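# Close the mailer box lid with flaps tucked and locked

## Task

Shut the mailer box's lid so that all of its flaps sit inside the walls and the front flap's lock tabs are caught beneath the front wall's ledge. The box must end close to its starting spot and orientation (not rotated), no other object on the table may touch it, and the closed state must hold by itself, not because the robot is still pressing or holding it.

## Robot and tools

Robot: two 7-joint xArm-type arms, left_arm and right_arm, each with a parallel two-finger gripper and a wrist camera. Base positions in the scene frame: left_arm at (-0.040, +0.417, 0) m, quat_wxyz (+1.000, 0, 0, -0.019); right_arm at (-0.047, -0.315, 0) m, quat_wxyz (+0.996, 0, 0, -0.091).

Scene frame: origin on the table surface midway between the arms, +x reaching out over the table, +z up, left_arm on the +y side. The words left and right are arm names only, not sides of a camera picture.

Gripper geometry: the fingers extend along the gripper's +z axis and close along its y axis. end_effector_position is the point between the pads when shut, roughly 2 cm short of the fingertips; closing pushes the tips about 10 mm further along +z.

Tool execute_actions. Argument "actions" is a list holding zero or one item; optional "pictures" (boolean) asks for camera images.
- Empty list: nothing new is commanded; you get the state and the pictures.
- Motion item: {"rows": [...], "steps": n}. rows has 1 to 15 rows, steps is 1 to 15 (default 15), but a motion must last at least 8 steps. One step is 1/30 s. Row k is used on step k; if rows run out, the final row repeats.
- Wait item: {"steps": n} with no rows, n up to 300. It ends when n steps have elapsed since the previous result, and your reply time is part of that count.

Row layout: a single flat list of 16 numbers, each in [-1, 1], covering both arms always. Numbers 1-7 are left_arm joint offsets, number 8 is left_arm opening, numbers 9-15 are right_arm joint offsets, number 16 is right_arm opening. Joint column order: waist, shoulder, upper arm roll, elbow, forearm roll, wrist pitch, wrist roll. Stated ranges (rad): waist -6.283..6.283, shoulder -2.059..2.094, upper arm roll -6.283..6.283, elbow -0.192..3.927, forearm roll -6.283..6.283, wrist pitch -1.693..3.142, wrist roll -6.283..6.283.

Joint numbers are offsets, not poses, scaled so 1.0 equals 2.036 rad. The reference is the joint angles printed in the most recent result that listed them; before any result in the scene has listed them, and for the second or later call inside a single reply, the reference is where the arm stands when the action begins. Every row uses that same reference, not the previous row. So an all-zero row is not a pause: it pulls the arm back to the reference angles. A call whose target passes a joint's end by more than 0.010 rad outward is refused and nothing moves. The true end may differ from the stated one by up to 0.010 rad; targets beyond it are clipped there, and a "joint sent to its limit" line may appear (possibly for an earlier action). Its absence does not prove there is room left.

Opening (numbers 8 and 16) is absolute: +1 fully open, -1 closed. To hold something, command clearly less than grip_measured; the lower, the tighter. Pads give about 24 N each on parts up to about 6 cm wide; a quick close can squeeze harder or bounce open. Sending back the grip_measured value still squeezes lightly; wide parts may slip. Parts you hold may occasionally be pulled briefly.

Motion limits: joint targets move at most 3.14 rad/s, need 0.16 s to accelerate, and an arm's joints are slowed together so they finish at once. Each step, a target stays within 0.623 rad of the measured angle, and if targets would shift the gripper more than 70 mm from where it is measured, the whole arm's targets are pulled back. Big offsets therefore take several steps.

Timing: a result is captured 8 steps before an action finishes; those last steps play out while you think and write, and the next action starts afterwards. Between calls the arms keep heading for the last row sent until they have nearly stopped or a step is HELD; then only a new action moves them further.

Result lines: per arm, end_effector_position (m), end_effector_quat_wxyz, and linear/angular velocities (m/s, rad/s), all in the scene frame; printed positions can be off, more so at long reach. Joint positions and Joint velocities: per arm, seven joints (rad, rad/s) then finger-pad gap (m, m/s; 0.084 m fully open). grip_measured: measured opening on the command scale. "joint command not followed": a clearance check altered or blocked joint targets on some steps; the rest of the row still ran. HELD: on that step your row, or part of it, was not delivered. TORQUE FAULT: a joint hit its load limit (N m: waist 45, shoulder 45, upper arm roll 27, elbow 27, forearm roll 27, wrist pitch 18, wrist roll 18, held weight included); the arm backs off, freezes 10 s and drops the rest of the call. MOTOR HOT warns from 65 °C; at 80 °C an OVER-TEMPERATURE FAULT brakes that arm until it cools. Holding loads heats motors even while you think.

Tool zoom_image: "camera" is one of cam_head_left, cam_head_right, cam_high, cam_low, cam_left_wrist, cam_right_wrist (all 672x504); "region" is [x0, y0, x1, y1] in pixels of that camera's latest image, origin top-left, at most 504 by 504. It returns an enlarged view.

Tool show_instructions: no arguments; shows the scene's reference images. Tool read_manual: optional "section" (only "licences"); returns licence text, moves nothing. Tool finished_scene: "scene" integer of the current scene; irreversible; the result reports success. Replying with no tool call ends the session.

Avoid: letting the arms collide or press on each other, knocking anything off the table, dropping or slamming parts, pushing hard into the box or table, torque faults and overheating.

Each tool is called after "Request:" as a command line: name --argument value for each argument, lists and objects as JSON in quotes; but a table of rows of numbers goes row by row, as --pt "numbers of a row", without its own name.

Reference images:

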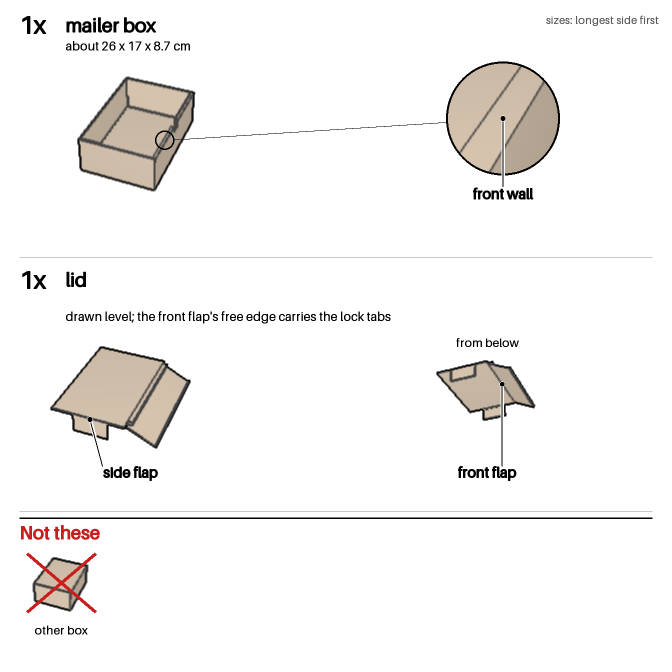

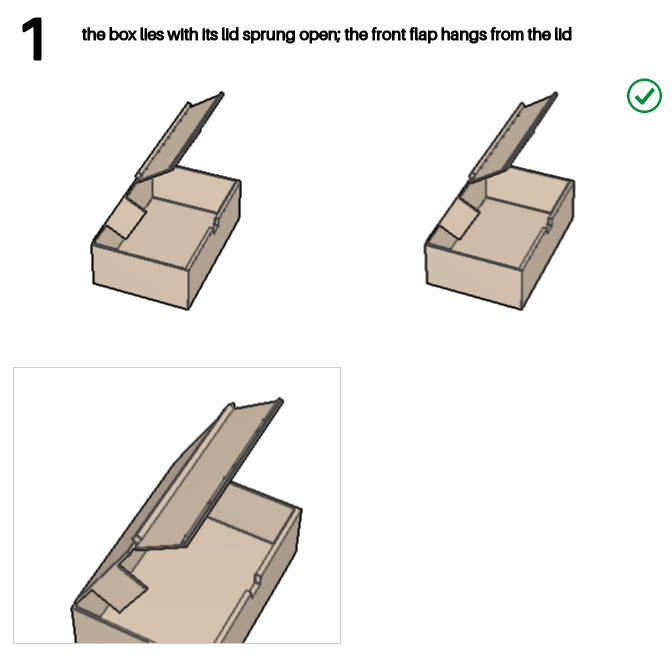

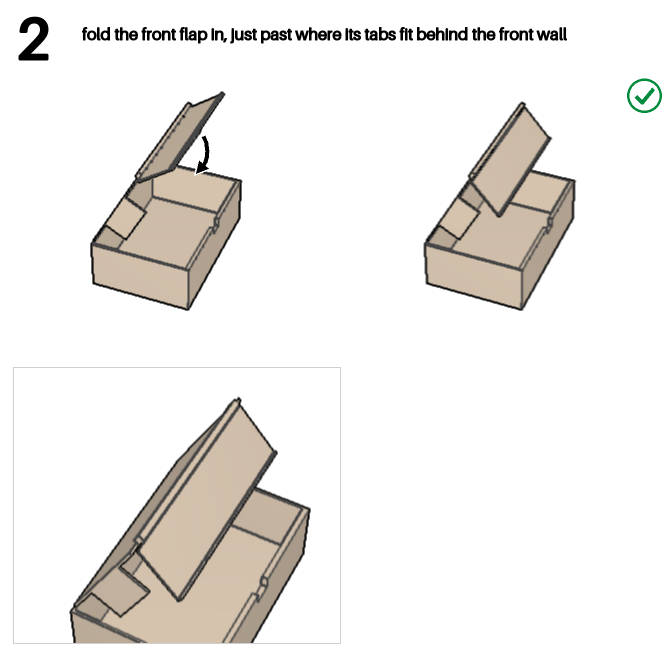

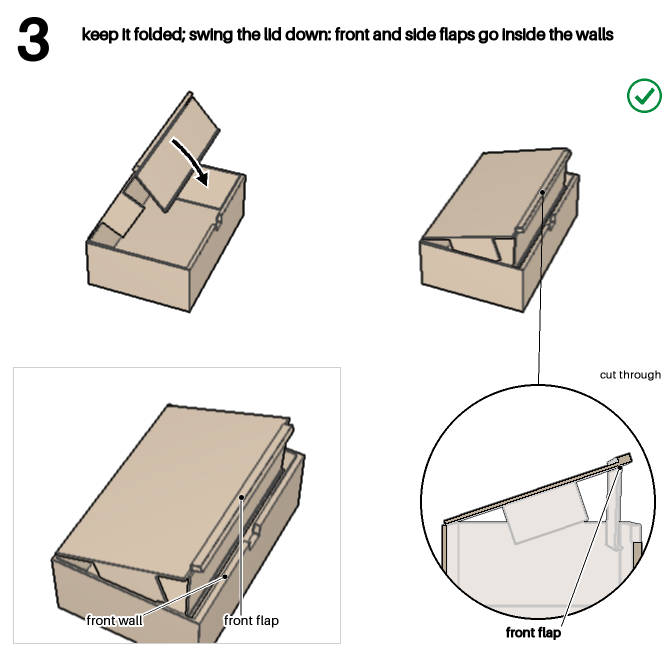

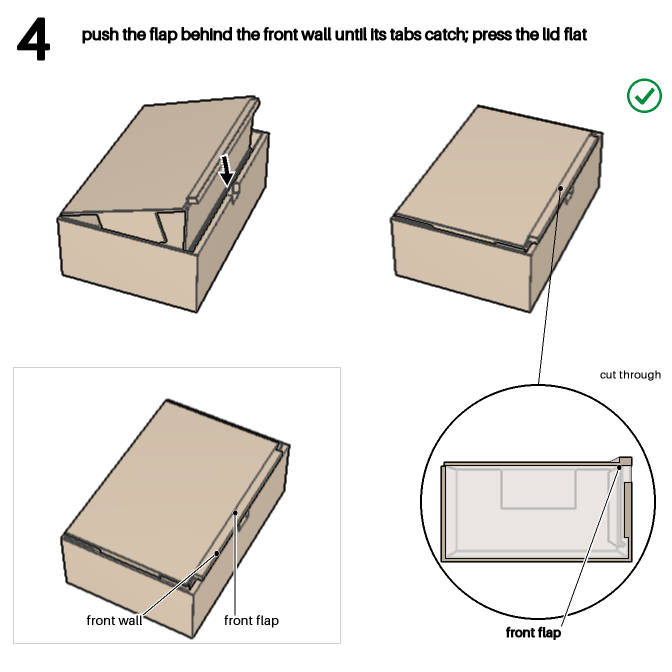

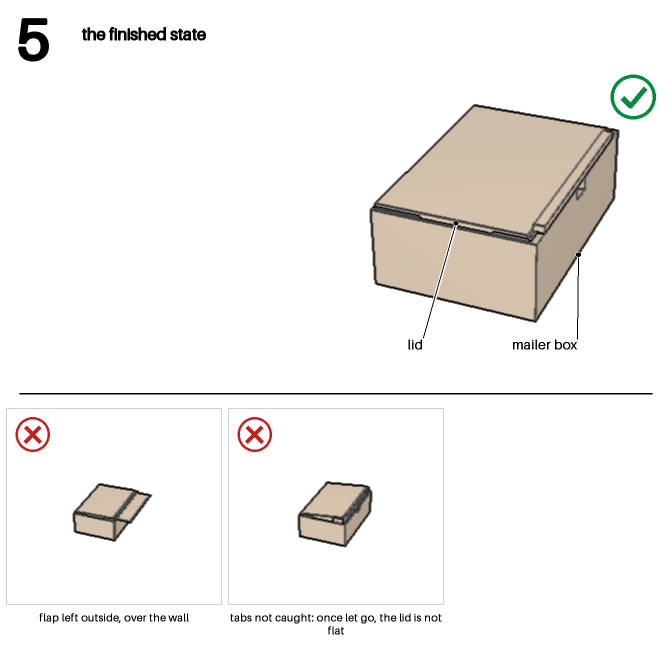

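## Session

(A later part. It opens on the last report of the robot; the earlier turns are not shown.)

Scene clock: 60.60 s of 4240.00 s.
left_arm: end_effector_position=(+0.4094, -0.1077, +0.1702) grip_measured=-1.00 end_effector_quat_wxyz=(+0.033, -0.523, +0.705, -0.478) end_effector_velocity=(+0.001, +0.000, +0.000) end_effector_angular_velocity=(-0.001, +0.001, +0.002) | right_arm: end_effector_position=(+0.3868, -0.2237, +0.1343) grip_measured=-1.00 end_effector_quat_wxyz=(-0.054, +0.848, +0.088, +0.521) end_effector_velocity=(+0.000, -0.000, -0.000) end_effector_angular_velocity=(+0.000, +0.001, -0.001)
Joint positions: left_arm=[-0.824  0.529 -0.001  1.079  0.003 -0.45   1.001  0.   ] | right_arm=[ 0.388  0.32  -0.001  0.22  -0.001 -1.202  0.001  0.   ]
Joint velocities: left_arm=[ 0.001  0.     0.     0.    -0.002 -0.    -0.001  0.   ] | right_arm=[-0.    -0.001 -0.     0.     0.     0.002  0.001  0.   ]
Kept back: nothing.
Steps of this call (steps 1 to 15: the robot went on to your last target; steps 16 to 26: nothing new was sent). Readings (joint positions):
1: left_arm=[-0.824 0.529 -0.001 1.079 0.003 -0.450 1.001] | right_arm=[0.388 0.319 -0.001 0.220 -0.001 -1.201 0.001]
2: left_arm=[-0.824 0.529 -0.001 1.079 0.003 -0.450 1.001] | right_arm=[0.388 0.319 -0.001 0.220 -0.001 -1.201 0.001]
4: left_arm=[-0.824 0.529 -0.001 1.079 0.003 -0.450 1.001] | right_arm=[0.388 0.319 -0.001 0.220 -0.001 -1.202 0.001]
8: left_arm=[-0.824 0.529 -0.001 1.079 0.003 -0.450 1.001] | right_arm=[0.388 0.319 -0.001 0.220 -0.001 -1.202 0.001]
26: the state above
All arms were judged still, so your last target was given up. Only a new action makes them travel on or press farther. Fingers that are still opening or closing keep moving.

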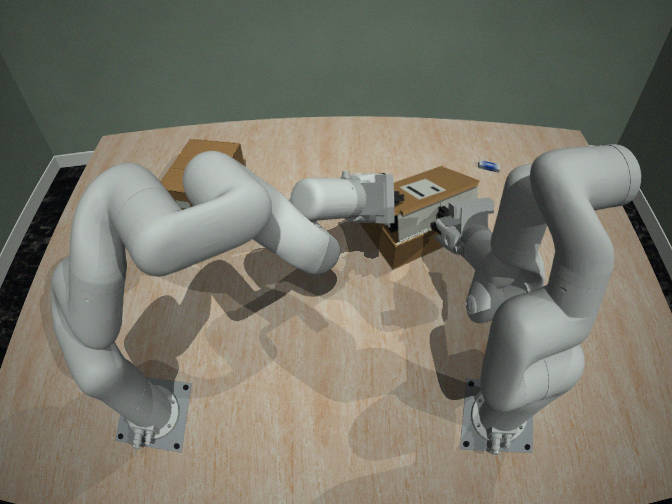

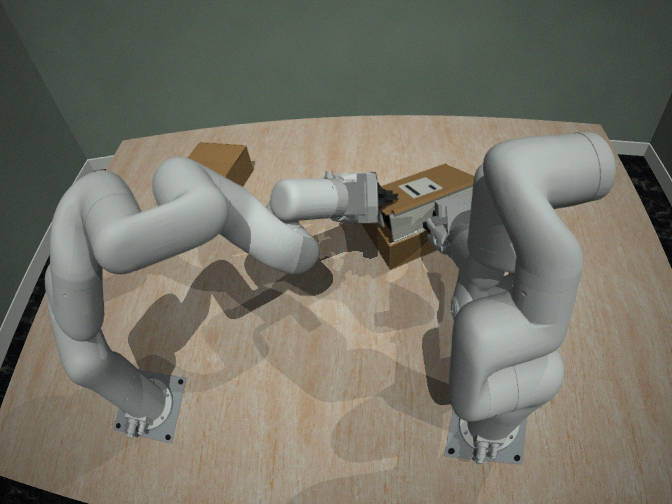

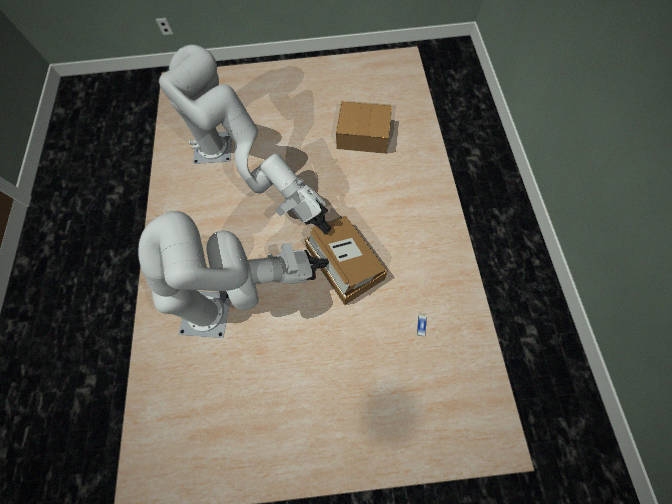

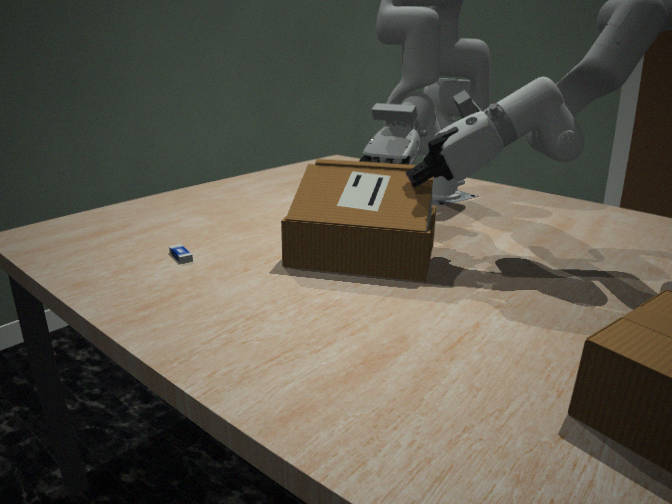

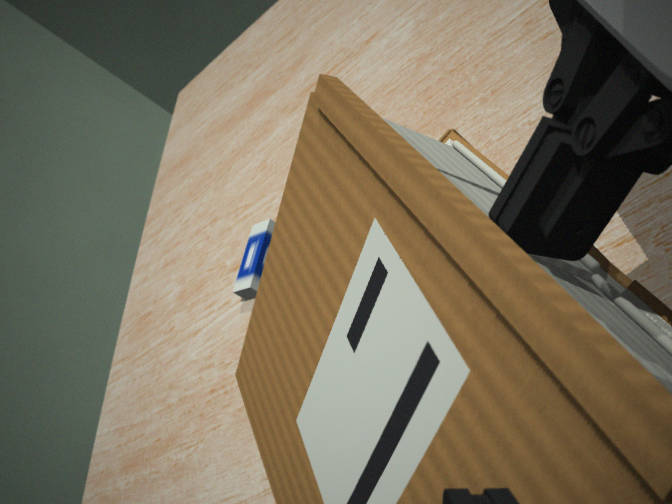

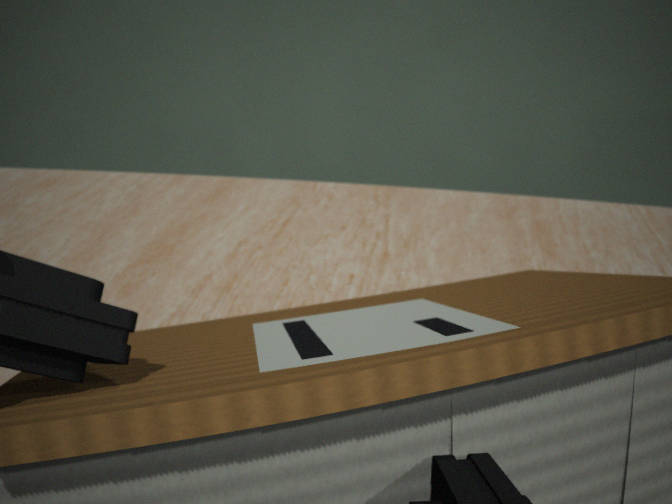

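Request:
execute_actions --actions '[{"rows":[[0,0,0,0,0,0,0,-1,0,0.025,0,0.025,0,0,0,-1]]}]'

Request:
execute_actions --actions '[{"rows":[[0,0.012,0,0,0,0,0,-1,0,0,0,0,0,0,0,-1]]}]'

Request:
execute_actions --actions '[{"steps":12}]' --pictures true

Scene clock: 61.20 s of 4240.00 s.
left_arm: end_effector_position=(+0.4099, -0.1075, +0.1706) grip_measured=-1.00 end_effector_quat_wxyz=(+0.033, -0.523, +0.705, -0.479) end_effector_velocity=(+0.000, +0.000, -0.000) end_effector_angular_velocity=(+0.001, +0.000, +0.000) | right_arm: end_effector_position=(+0.3983, -0.2214, +0.1275) grip_measured=-1.00 end_effector_quat_wxyz=(-0.054, +0.848, +0.088, +0.521) end_effector_velocity=(+0.019, +0.005, -0.014) end_effector_angular_velocity=(-0.001, +0.005, +0.001)
Joint positions: left_arm=[-0.823  0.528 -0.001  1.079  0.002 -0.451  1.001  0.   ] | right_arm=[ 0.388  0.365 -0.001  0.265 -0.001 -1.201  0.001  0.   ]
Joint velocities: left_arm=[ 0.001  0.     0.    -0.     0.     0.     0.     0.   ] | right_arm=[ 0.     0.084  0.001  0.078 -0.    -0.     0.     0.   ]
Steps of this call (steps 1 to 11: nothing new was sent; steps 12 to 18: the first 7 steps of this action). Readings (joint positions):
12: left_arm=[-0.824 0.529 -0.001 1.079 0.003 -0.450 1.001] | right_arm=[0.388 0.320 -0.001 0.220 -0.001 -1.202 0.001]
13: left_arm=[-0.824 0.529 -0.001 1.079 0.003 -0.450 1.001] | right_arm=[0.388 0.325 -0.001 0.225 -0.001 -1.202 0.001]
15: left_arm=[-0.824 0.529 -0.001 1.079 0.002 -0.450 1.001] | right_arm=[0.388 0.347 -0.001 0.247 -0.001 -1.202 0.001]
18: the state above

Scene clock: 61.70 s of 4240.00 s.
left_arm: end_effector_position=(+0.4115, -0.1077, +0.1652) grip_measured=-1.00 end_effector_quat_wxyz=(+0.034, -0.524, +0.705, -0.478) end_effector_velocity=(+0.002, +0.002, -0.012) end_effector_angular_velocity=(+0.009, +0.006, +0.004) | right_arm: end_effector_position=(+0.3994, -0.2212, +0.1265) grip_measured=-1.00 end_effector_quat_wxyz=(-0.054, +0.848, +0.088, +0.520) end_effector_velocity=(-0.000, +0.001, -0.000) end_effector_angular_velocity=(+0.000, +0.001, +0.002)
Joint positions: left_arm=[-0.823  0.544 -0.     1.086  0.002 -0.457  1.001  0.   ] | right_arm=[ 0.388  0.37  -0.001  0.27  -0.001 -1.201  0.001  0.   ]
Joint velocities: left_arm=[ 0.001  0.025  0.003  0.008 -0.001 -0.007 -0.     0.   ] | right_arm=[ 0.001 -0.     0.    -0.001 -0.     0.     0.     0.   ]
Steps of this call (steps 1 to 8: the last 8 steps of your previous action; steps 9 to 15: the first 7 steps of this action, its rows measured from where the robot was after step 8). Readings (joint positions):
8: left_arm=[-0.824 0.529 -0.001 1.079 0.002 -0.450 1.001] | right_arm=[0.388 0.370 -0.001 0.270 -0.001 -1.202 0.001]
9: left_arm=[-0.824 0.529 -0.001 1.079 0.002 -0.451 1.001] | right_arm=[0.388 0.370 -0.001 0.270 -0.001 -1.202 0.001]
10: left_arm=[-0.824 0.531 -0.001 1.080 0.002 -0.451 1.001] | right_arm=[0.388 0.370 -0.001 0.270 -0.001 -1.202 0.001]
12: left_arm=[-0.823 0.538 -0.001 1.083 0.002 -0.455 1.001] | right_arm=[0.388 0.370 -0.001 0.270 -0.001 -1.201 0.001]
15: the state above

Scene clock: 62.10 s of 4240.00 s.
left_arm: end_effector_position=(+0.4110, -0.1076, +0.1641) grip_measured=-1.00 end_effector_quat_wxyz=(+0.034, -0.523, +0.705, -0.478) end_effector_velocity=(-0.000, -0.000, -0.000) end_effector_angular_velocity=(-0.000, -0.001, -0.001) | right_arm: end_effector_position=(+0.3995, -0.2211, +0.1267) grip_measured=-1.00 end_effector_quat_wxyz=(-0.054, +0.848, +0.088, +0.521) end_effector_velocity=(+0.000, +0.000, +0.001) end_effector_angular_velocity=(+0.001, -0.003, -0.000)
Joint positions: left_arm=[-0.823  0.545 -0.     1.085  0.002 -0.459  1.001  0.   ] | right_arm=[ 0.388  0.37  -0.001  0.27  -0.001 -1.201  0.001  0.   ]
Joint velocities: left_arm=[-0.001  0.     0.    -0.    -0.    -0.001  0.     0.   ] | right_arm=[ 0.    -0.002 -0.     0.     0.    -0.001  0.     0.   ]
Kept back: nothing.
Steps of this call (steps 1 to 8: the last 8 steps of your previous action; steps 9 to 12: the robot went on to your last target). Readings (joint positions):
1: left_arm=[-0.823 0.544 -0.000 1.086 0.002 -0.457 1.001] | right_arm=[0.388 0.370 -0.001 0.270 -0.001 -1.201 0.001]
2: left_arm=[-0.823 0.545 -0.000 1.086 0.002 -0.457 1.001] | right_arm=[0.388 0.370 -0.001 0.270 -0.001 -1.201 0.001]
4: left_arm=[-0.823 0.545 -0.000 1.086 0.002 -0.458 1.001] | right_arm=[0.388 0.370 -0.001 0.270 -0.001 -1.201 0.001]
8: left_arm=[-0.823 0.545 -0.000 1.085 0.002 -0.459 1.001] | right_arm=[0.388 0.370 -0.001 0.270 -0.001 -1.201 0.001]
12: the state above

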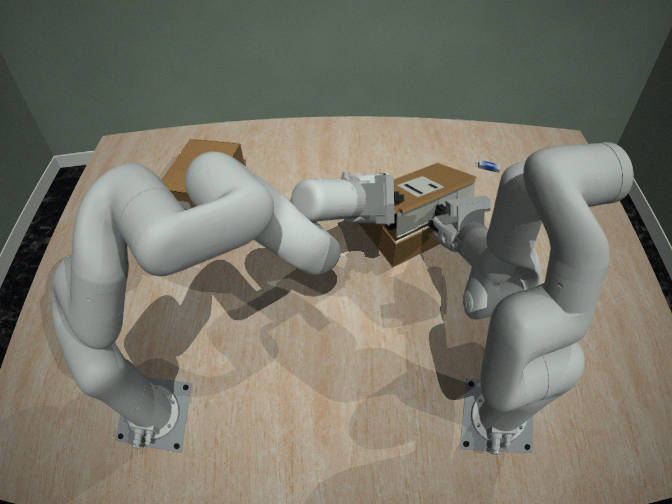

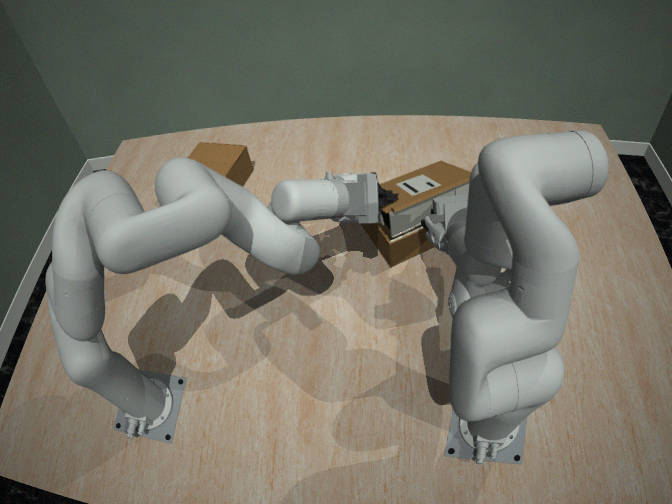

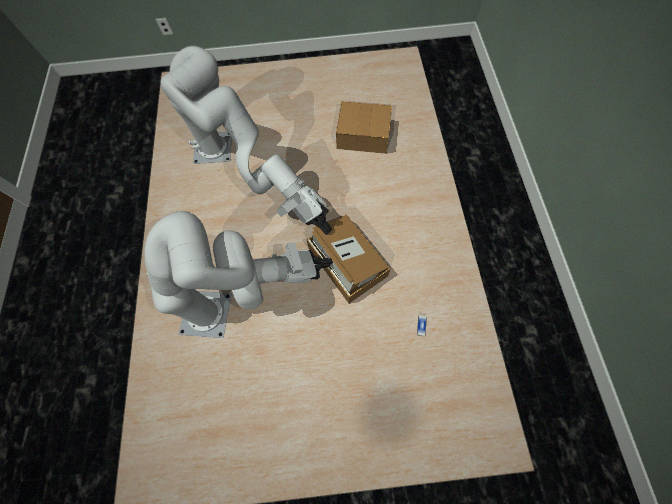

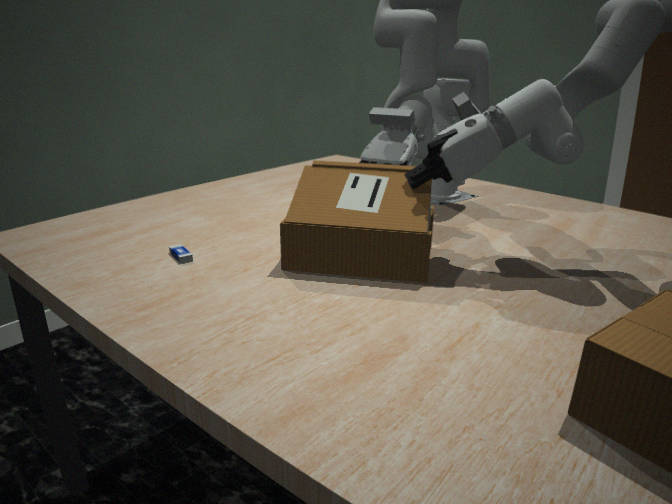

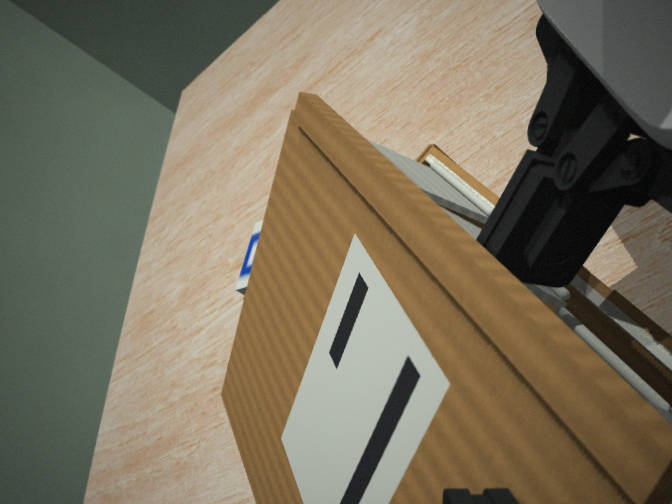

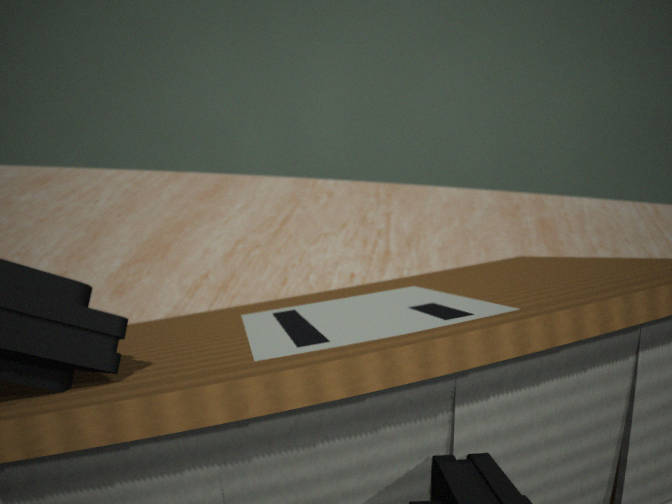

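Request:
execute_actions --actions '[{"rows":[[0,0.003,0,0,0,0,0,-1,0,0.02,0,0.03,0,0.01,0,-1]]}]'

Request:
execute_actions --actions '[{"rows":[[0,0.01,0,0,0,0,0,-1,0,0,0,0,0,0,0,-1]]}]'

Request:
execute_actions --actions '[{"steps":12}]' --pictures true

Scene clock: 62.63 s of 4240.00 s.
left_arm: end_effector_position=(+0.4101, -0.1095, +0.1648) grip_measured=-1.00 end_effector_quat_wxyz=(+0.033, -0.522, +0.704, -0.480) end_effector_velocity=(-0.012, -0.013, -0.002) end_effector_angular_velocity=(-0.005, +0.004, -0.025) | right_arm: end_effector_position=(+0.4144, -0.2173, +0.1220) grip_measured=-1.00 end_effector_quat_wxyz=(-0.055, +0.847, +0.088, +0.521) end_effector_velocity=(+0.030, -0.008, -0.014) end_effector_angular_velocity=(-0.011, +0.012, -0.031)
Joint positions: left_arm=[-0.824  0.547 -0.002  1.087  0.003 -0.464  1.001  0.   ] | right_arm=[ 0.389  0.406 -0.     0.324 -0.002 -1.184  0.001  0.   ]
Joint velocities: left_arm=[-0.011  0.011 -0.014  0.008  0.002 -0.005  0.     0.   ] | right_arm=[-0.006  0.072 -0.018  0.101  0.009  0.043 -0.     0.   ]
Steps of this call (steps 1 to 9: the robot went on to your last target; steps 10 to 16: the first 7 steps of this action). Readings (joint positions):
10: left_arm=[-0.823 0.545 -0.001 1.085 0.002 -0.460 1.001] | right_arm=[0.388 0.370 -0.001 0.271 -0.001 -1.201 0.001]
11: left_arm=[-0.823 0.545 -0.000 1.085 0.002 -0.461 1.001] | right_arm=[0.388 0.374 -0.001 0.276 -0.001 -1.200 0.001]
13: left_arm=[-0.823 0.546 -0.001 1.085 0.002 -0.463 1.001] | right_arm=[0.389 0.391 0.000 0.302 -0.002 -1.192 0.001]
16: the state above

Scene clock: 63.13 s of 4240.00 s.
left_arm: end_effector_position=(+0.4122, -0.1094, +0.1624) grip_measured=-1.00 end_effector_quat_wxyz=(+0.034, -0.522, +0.703, -0.482) end_effector_velocity=(+0.003, -0.001, -0.001) end_effector_angular_velocity=(-0.009, -0.010, +0.002) | right_arm: end_effector_position=(+0.4162, -0.2174, +0.1211) grip_measured=-1.00 end_effector_quat_wxyz=(-0.054, +0.848, +0.088, +0.520) end_effector_velocity=(+0.000, -0.001, +0.000) end_effector_angular_velocity=(-0.000, +0.000, -0.002)
Joint positions: left_arm=[-0.823  0.558 -0.     1.092  0.002 -0.474  1.001  0.   ] | right_arm=[ 0.388  0.411 -0.001  0.331 -0.001 -1.181  0.001  0.   ]
Joint velocities: left_arm=[ 0.002  0.013  0.002  0.008  0.001 -0.018  0.001  0.   ] | right_arm=[-0.002 -0.001 -0.     0.    -0.     0.001 -0.     0.   ]
Steps of this call (steps 1 to 8: the last 8 steps of your previous action; steps 9 to 15: the first 7 steps of this action, its rows measured from where the robot was after step 8). Readings (joint positions):
8: left_arm=[-0.824 0.548 -0.002 1.087 0.003 -0.465 1.001] | right_arm=[0.388 0.411 -0.001 0.331 -0.001 -1.181 0.001]
9: left_arm=[-0.824 0.549 -0.002 1.087 0.003 -0.465 1.001] | right_arm=[0.388 0.411 -0.001 0.331 -0.001 -1.181 0.001]
10: left_arm=[-0.824 0.550 -0.002 1.088 0.003 -0.466 1.001] | right_arm=[0.388 0.411 -0.001 0.331 -0.001 -1.181 0.001]
12: left_arm=[-0.824 0.555 -0.001 1.090 0.002 -0.471 1.001] | right_arm=[0.388 0.411 -0.001 0.331 -0.001 -1.181 0.001]
15: the state above

Scene clock: 63.53 s of 4240.00 s.
left_arm: end_effector_position=(+0.4119, -0.1097, +0.1625) grip_measured=-1.00 end_effector_quat_wxyz=(+0.034, -0.522, +0.703, -0.482) end_effector_velocity=(-0.000, -0.000, +0.001) end_effector_angular_velocity=(-0.001, -0.001, -0.001) | right_arm: end_effector_position=(+0.4162, -0.2174, +0.1211) grip_measured=-1.00 end_effector_quat_wxyz=(-0.054, +0.848, +0.088, +0.521) end_effector_velocity=(+0.000, -0.000, -0.000) end_effector_angular_velocity=(-0.001, +0.001, +0.000)
Joint positions: left_arm=[-0.823  0.559 -0.001  1.092  0.002 -0.475  1.001  0.   ] | right_arm=[ 0.388  0.411 -0.001  0.331 -0.001 -1.181  0.001  0.   ]
Joint velocities: left_arm=[ 0.    -0.    -0.001  0.001  0.    -0.     0.     0.   ] | right_arm=[-0.    -0.    -0.     0.    -0.     0.001 -0.001  0.   ]
Kept back: nothing.
Steps of this call (steps 1 to 8: the last 8 steps of your previous action; steps 9 to 12: the robot went on to your last target). Readings (joint positions):
1: left_arm=[-0.823 0.559 -0.001 1.092 0.002 -0.474 1.001] | right_arm=[0.388 0.411 -0.001 0.331 -0.001 -1.181 0.001]
2: left_arm=[-0.823 0.559 -0.001 1.092 0.002 -0.475 1.001] | right_arm=[0.388 0.411 -0.001 0.331 -0.001 -1.181 0.001]
4: left_arm=[-0.823 0.559 -0.001 1.092 0.002 -0.475 1.001] | right_arm=[0.388 0.411 -0.001 0.331 -0.001 -1.181 0.001]
8: left_arm=[-0.823 0.559 -0.001 1.092 0.002 -0.475 1.001] | right_arm=[0.388 0.411 -0.001 0.331 -0.001 -1.181 0.001]
12: the state above

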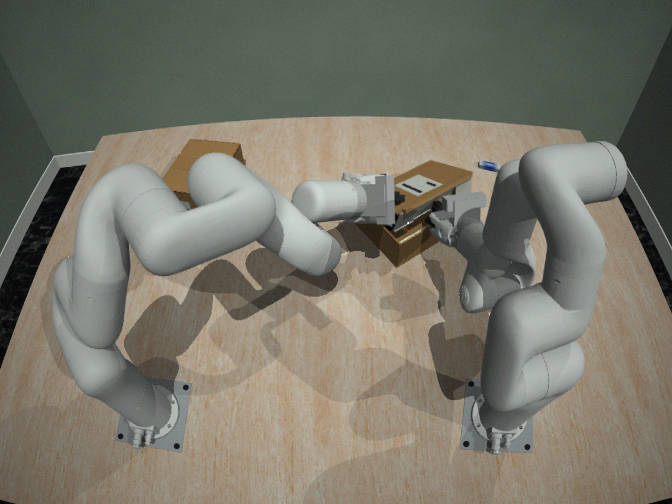

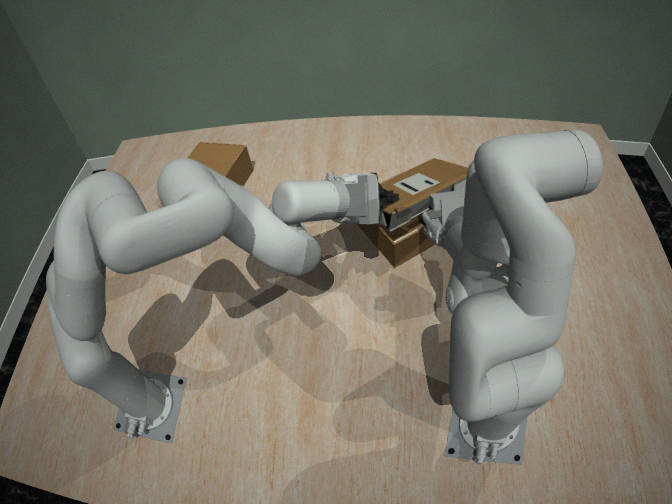

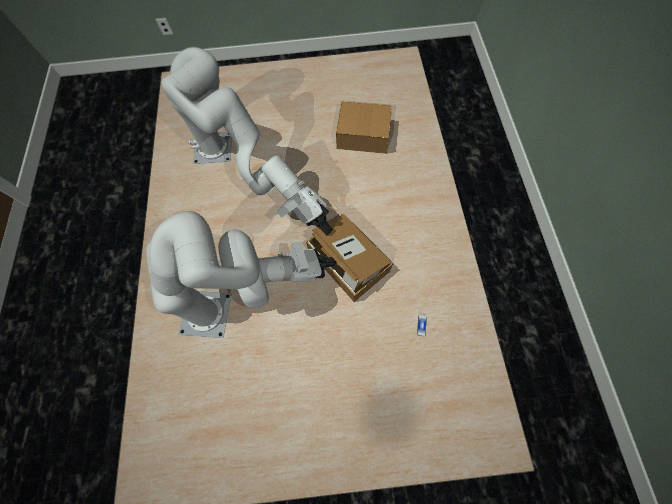

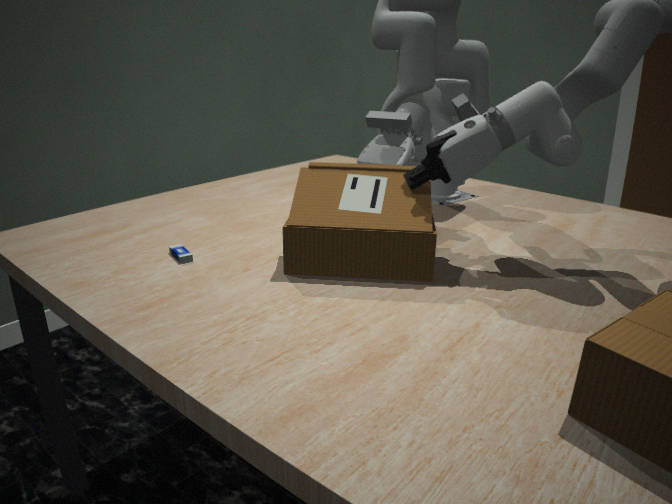

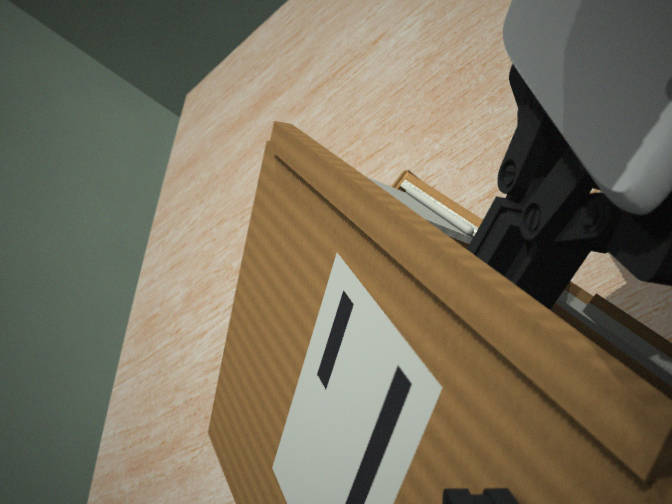

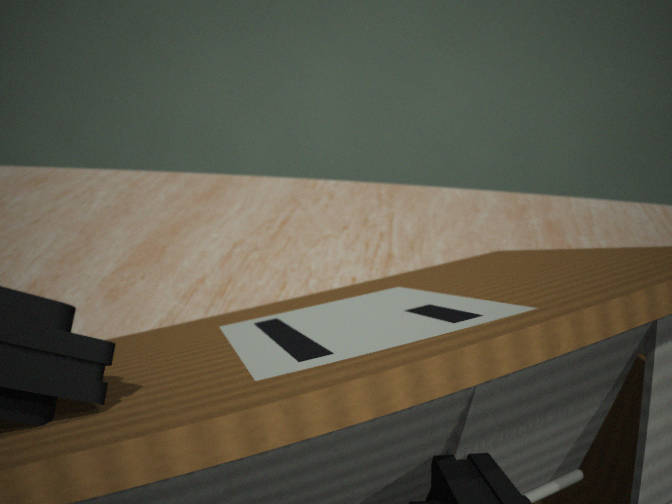

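Far segment is stuck on the ledge; lift left to free it.

Request:
execute_actions --actions '[{"rows":[[0,-0.008,0,0,0,0,0,-1,0,0,0,0,0,0,0,-1]]}]'

Request:
execute_actions --actions '[{"steps":15}]' --pictures true

Scene clock: 63.97 s of 4240.00 s.
left_arm: end_effector_position=(+0.4082, -0.1115, +0.1662) grip_measured=-1.00 end_effector_quat_wxyz=(+0.032, -0.520, +0.704, -0.483) end_effector_velocity=(-0.001, -0.000, +0.007) end_effector_angular_velocity=(-0.003, -0.003, -0.001) | right_arm: end_effector_position=(+0.4167, -0.2183, +0.1213) grip_measured=-1.00 end_effector_quat_wxyz=(-0.053, +0.848, +0.087, +0.521) end_effector_velocity=(+0.002, +0.001, +0.002) end_effector_angular_velocity=(+0.003, -0.006, +0.002)
Joint positions: left_arm=[-0.825  0.548 -0.005  1.086  0.003 -0.472  1.001  0.   ] | right_arm=[ 0.388  0.411 -0.002  0.332 -0.001 -1.181  0.001  0.   ]
Joint velocities: left_arm=[-0.002 -0.016  0.001 -0.004  0.     0.009 -0.     0.   ] | right_arm=[-0.001 -0.002  0.002  0.003 -0.001 -0.001  0.001  0.   ]
Steps of this call (steps 1 to 6: the robot went on to your last target; steps 7 to 13: the first 7 steps of this action). Readings (joint positions):
7: left_arm=[-0.823 0.558 -0.001 1.092 0.002 -0.475 1.001] | right_arm=[0.388 0.411 -0.001 0.331 -0.001 -1.181 0.001]
8: left_arm=[-0.823 0.556 -0.001 1.092 0.002 -0.476 1.001] | right_arm=[0.388 0.411 -0.001 0.331 -0.001 -1.181 0.001]
10: left_arm=[-0.824 0.551 -0.002 1.089 0.003 -0.474 1.001] | right_arm=[0.388 0.411 -0.001 0.331 -0.001 -1.181 0.001]
13: the state above

Scene clock: 64.47 s of 4240.00 s.
left_arm: end_effector_position=(+0.4125, -0.1108, +0.1726) grip_measured=-1.00 end_effector_quat_wxyz=(+0.034, -0.520, +0.700, -0.488) end_effector_velocity=(+0.004, +0.000, +0.008) end_effector_angular_velocity=(-0.011, -0.011, +0.005) | right_arm: end_effector_position=(+0.4162, -0.2172, +0.1212) grip_measured=-1.00 end_effector_quat_wxyz=(-0.054, +0.848, +0.088, +0.521) end_effector_velocity=(-0.000, -0.002, -0.000) end_effector_angular_velocity=(-0.001, +0.000, -0.003)
Joint positions: left_arm=[-0.824  0.543 -0.001  1.092  0.002 -0.474  1.001  0.   ] | right_arm=[ 0.389  0.411 -0.001  0.331 -0.001 -1.181  0.001  0.   ]
Joint velocities: left_arm=[ 0.002 -0.006  0.003  0.005 -0.    -0.005 -0.     0.   ] | right_arm=[-0.001  0.    -0.001 -0.001  0.001 -0.    -0.     0.   ]
Kept back: nothing.
Steps of this call (steps 1 to 8: the last 8 steps of your previous action; steps 9 to 15: the robot went on to your last target). Readings (joint positions):
1: left_arm=[-0.825 0.547 -0.004 1.086 0.003 -0.472 1.001] | right_arm=[0.388 0.411 -0.002 0.332 -0.001 -1.181 0.001]
2: left_arm=[-0.825 0.547 -0.004 1.086 0.003 -0.472 1.001] | right_arm=[0.388 0.411 -0.002 0.332 -0.001 -1.181 0.001]
4: left_arm=[-0.825 0.547 -0.003 1.087 0.003 -0.472 1.001] | right_arm=[0.388 0.411 -0.001 0.331 -0.001 -1.181 0.001]
8: left_arm=[-0.824 0.546 -0.002 1.088 0.003 -0.472 1.001] | right_arm=[0.388 0.410 -0.001 0.331 -0.001 -1.181 0.001]
15: the state above
All arms were judged still, so your last target was given up. Only a new action makes them travel on or press farther. Fingers that are still opening or closing keep moving.

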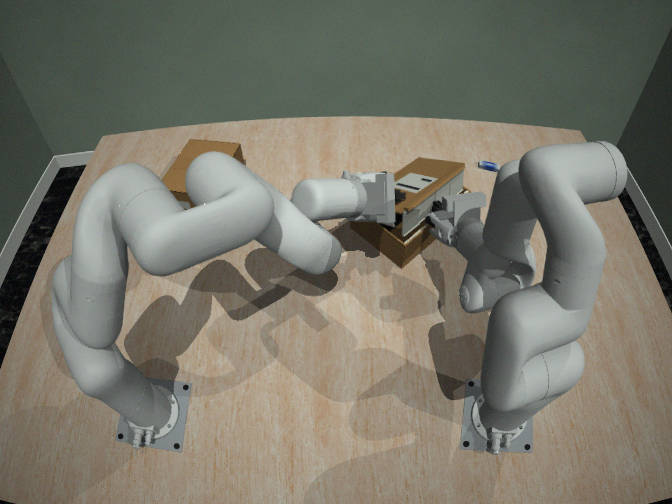

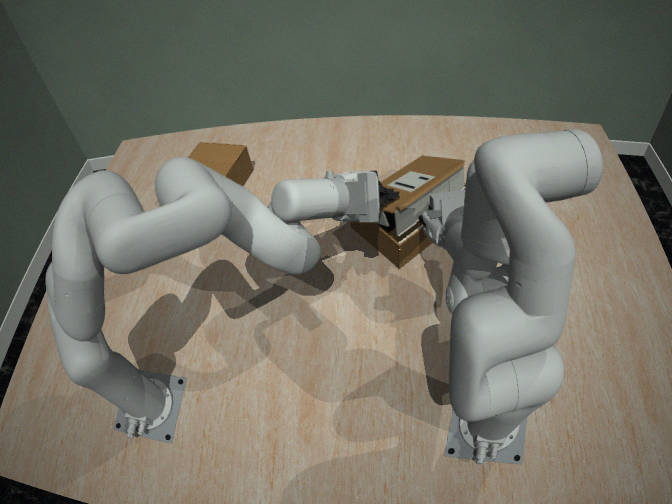

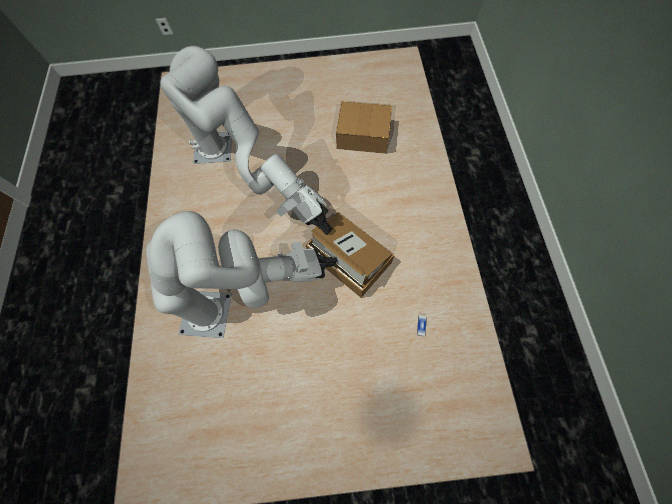

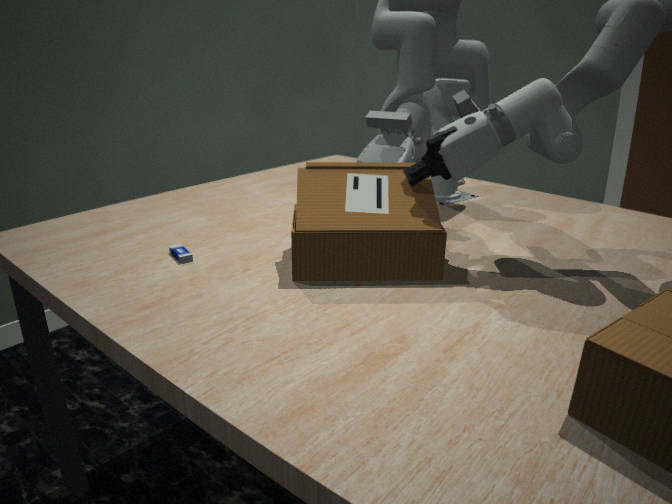

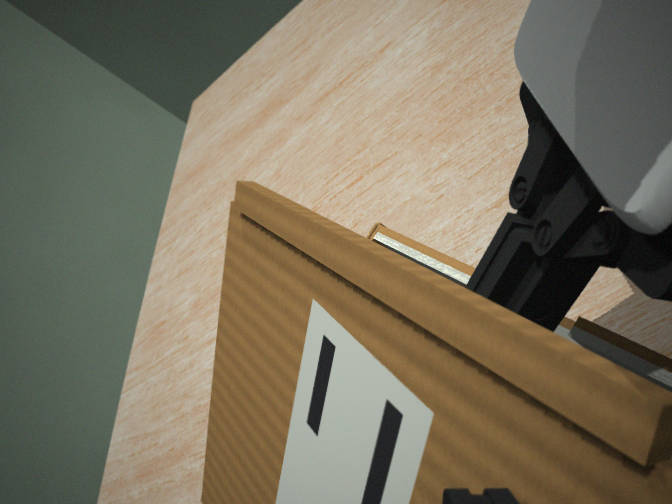

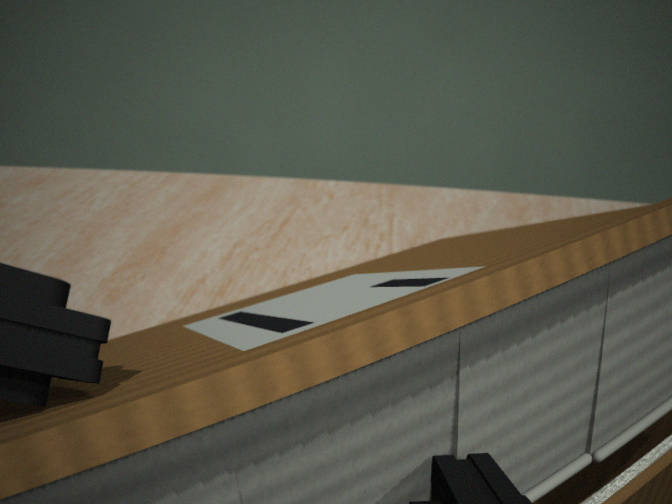

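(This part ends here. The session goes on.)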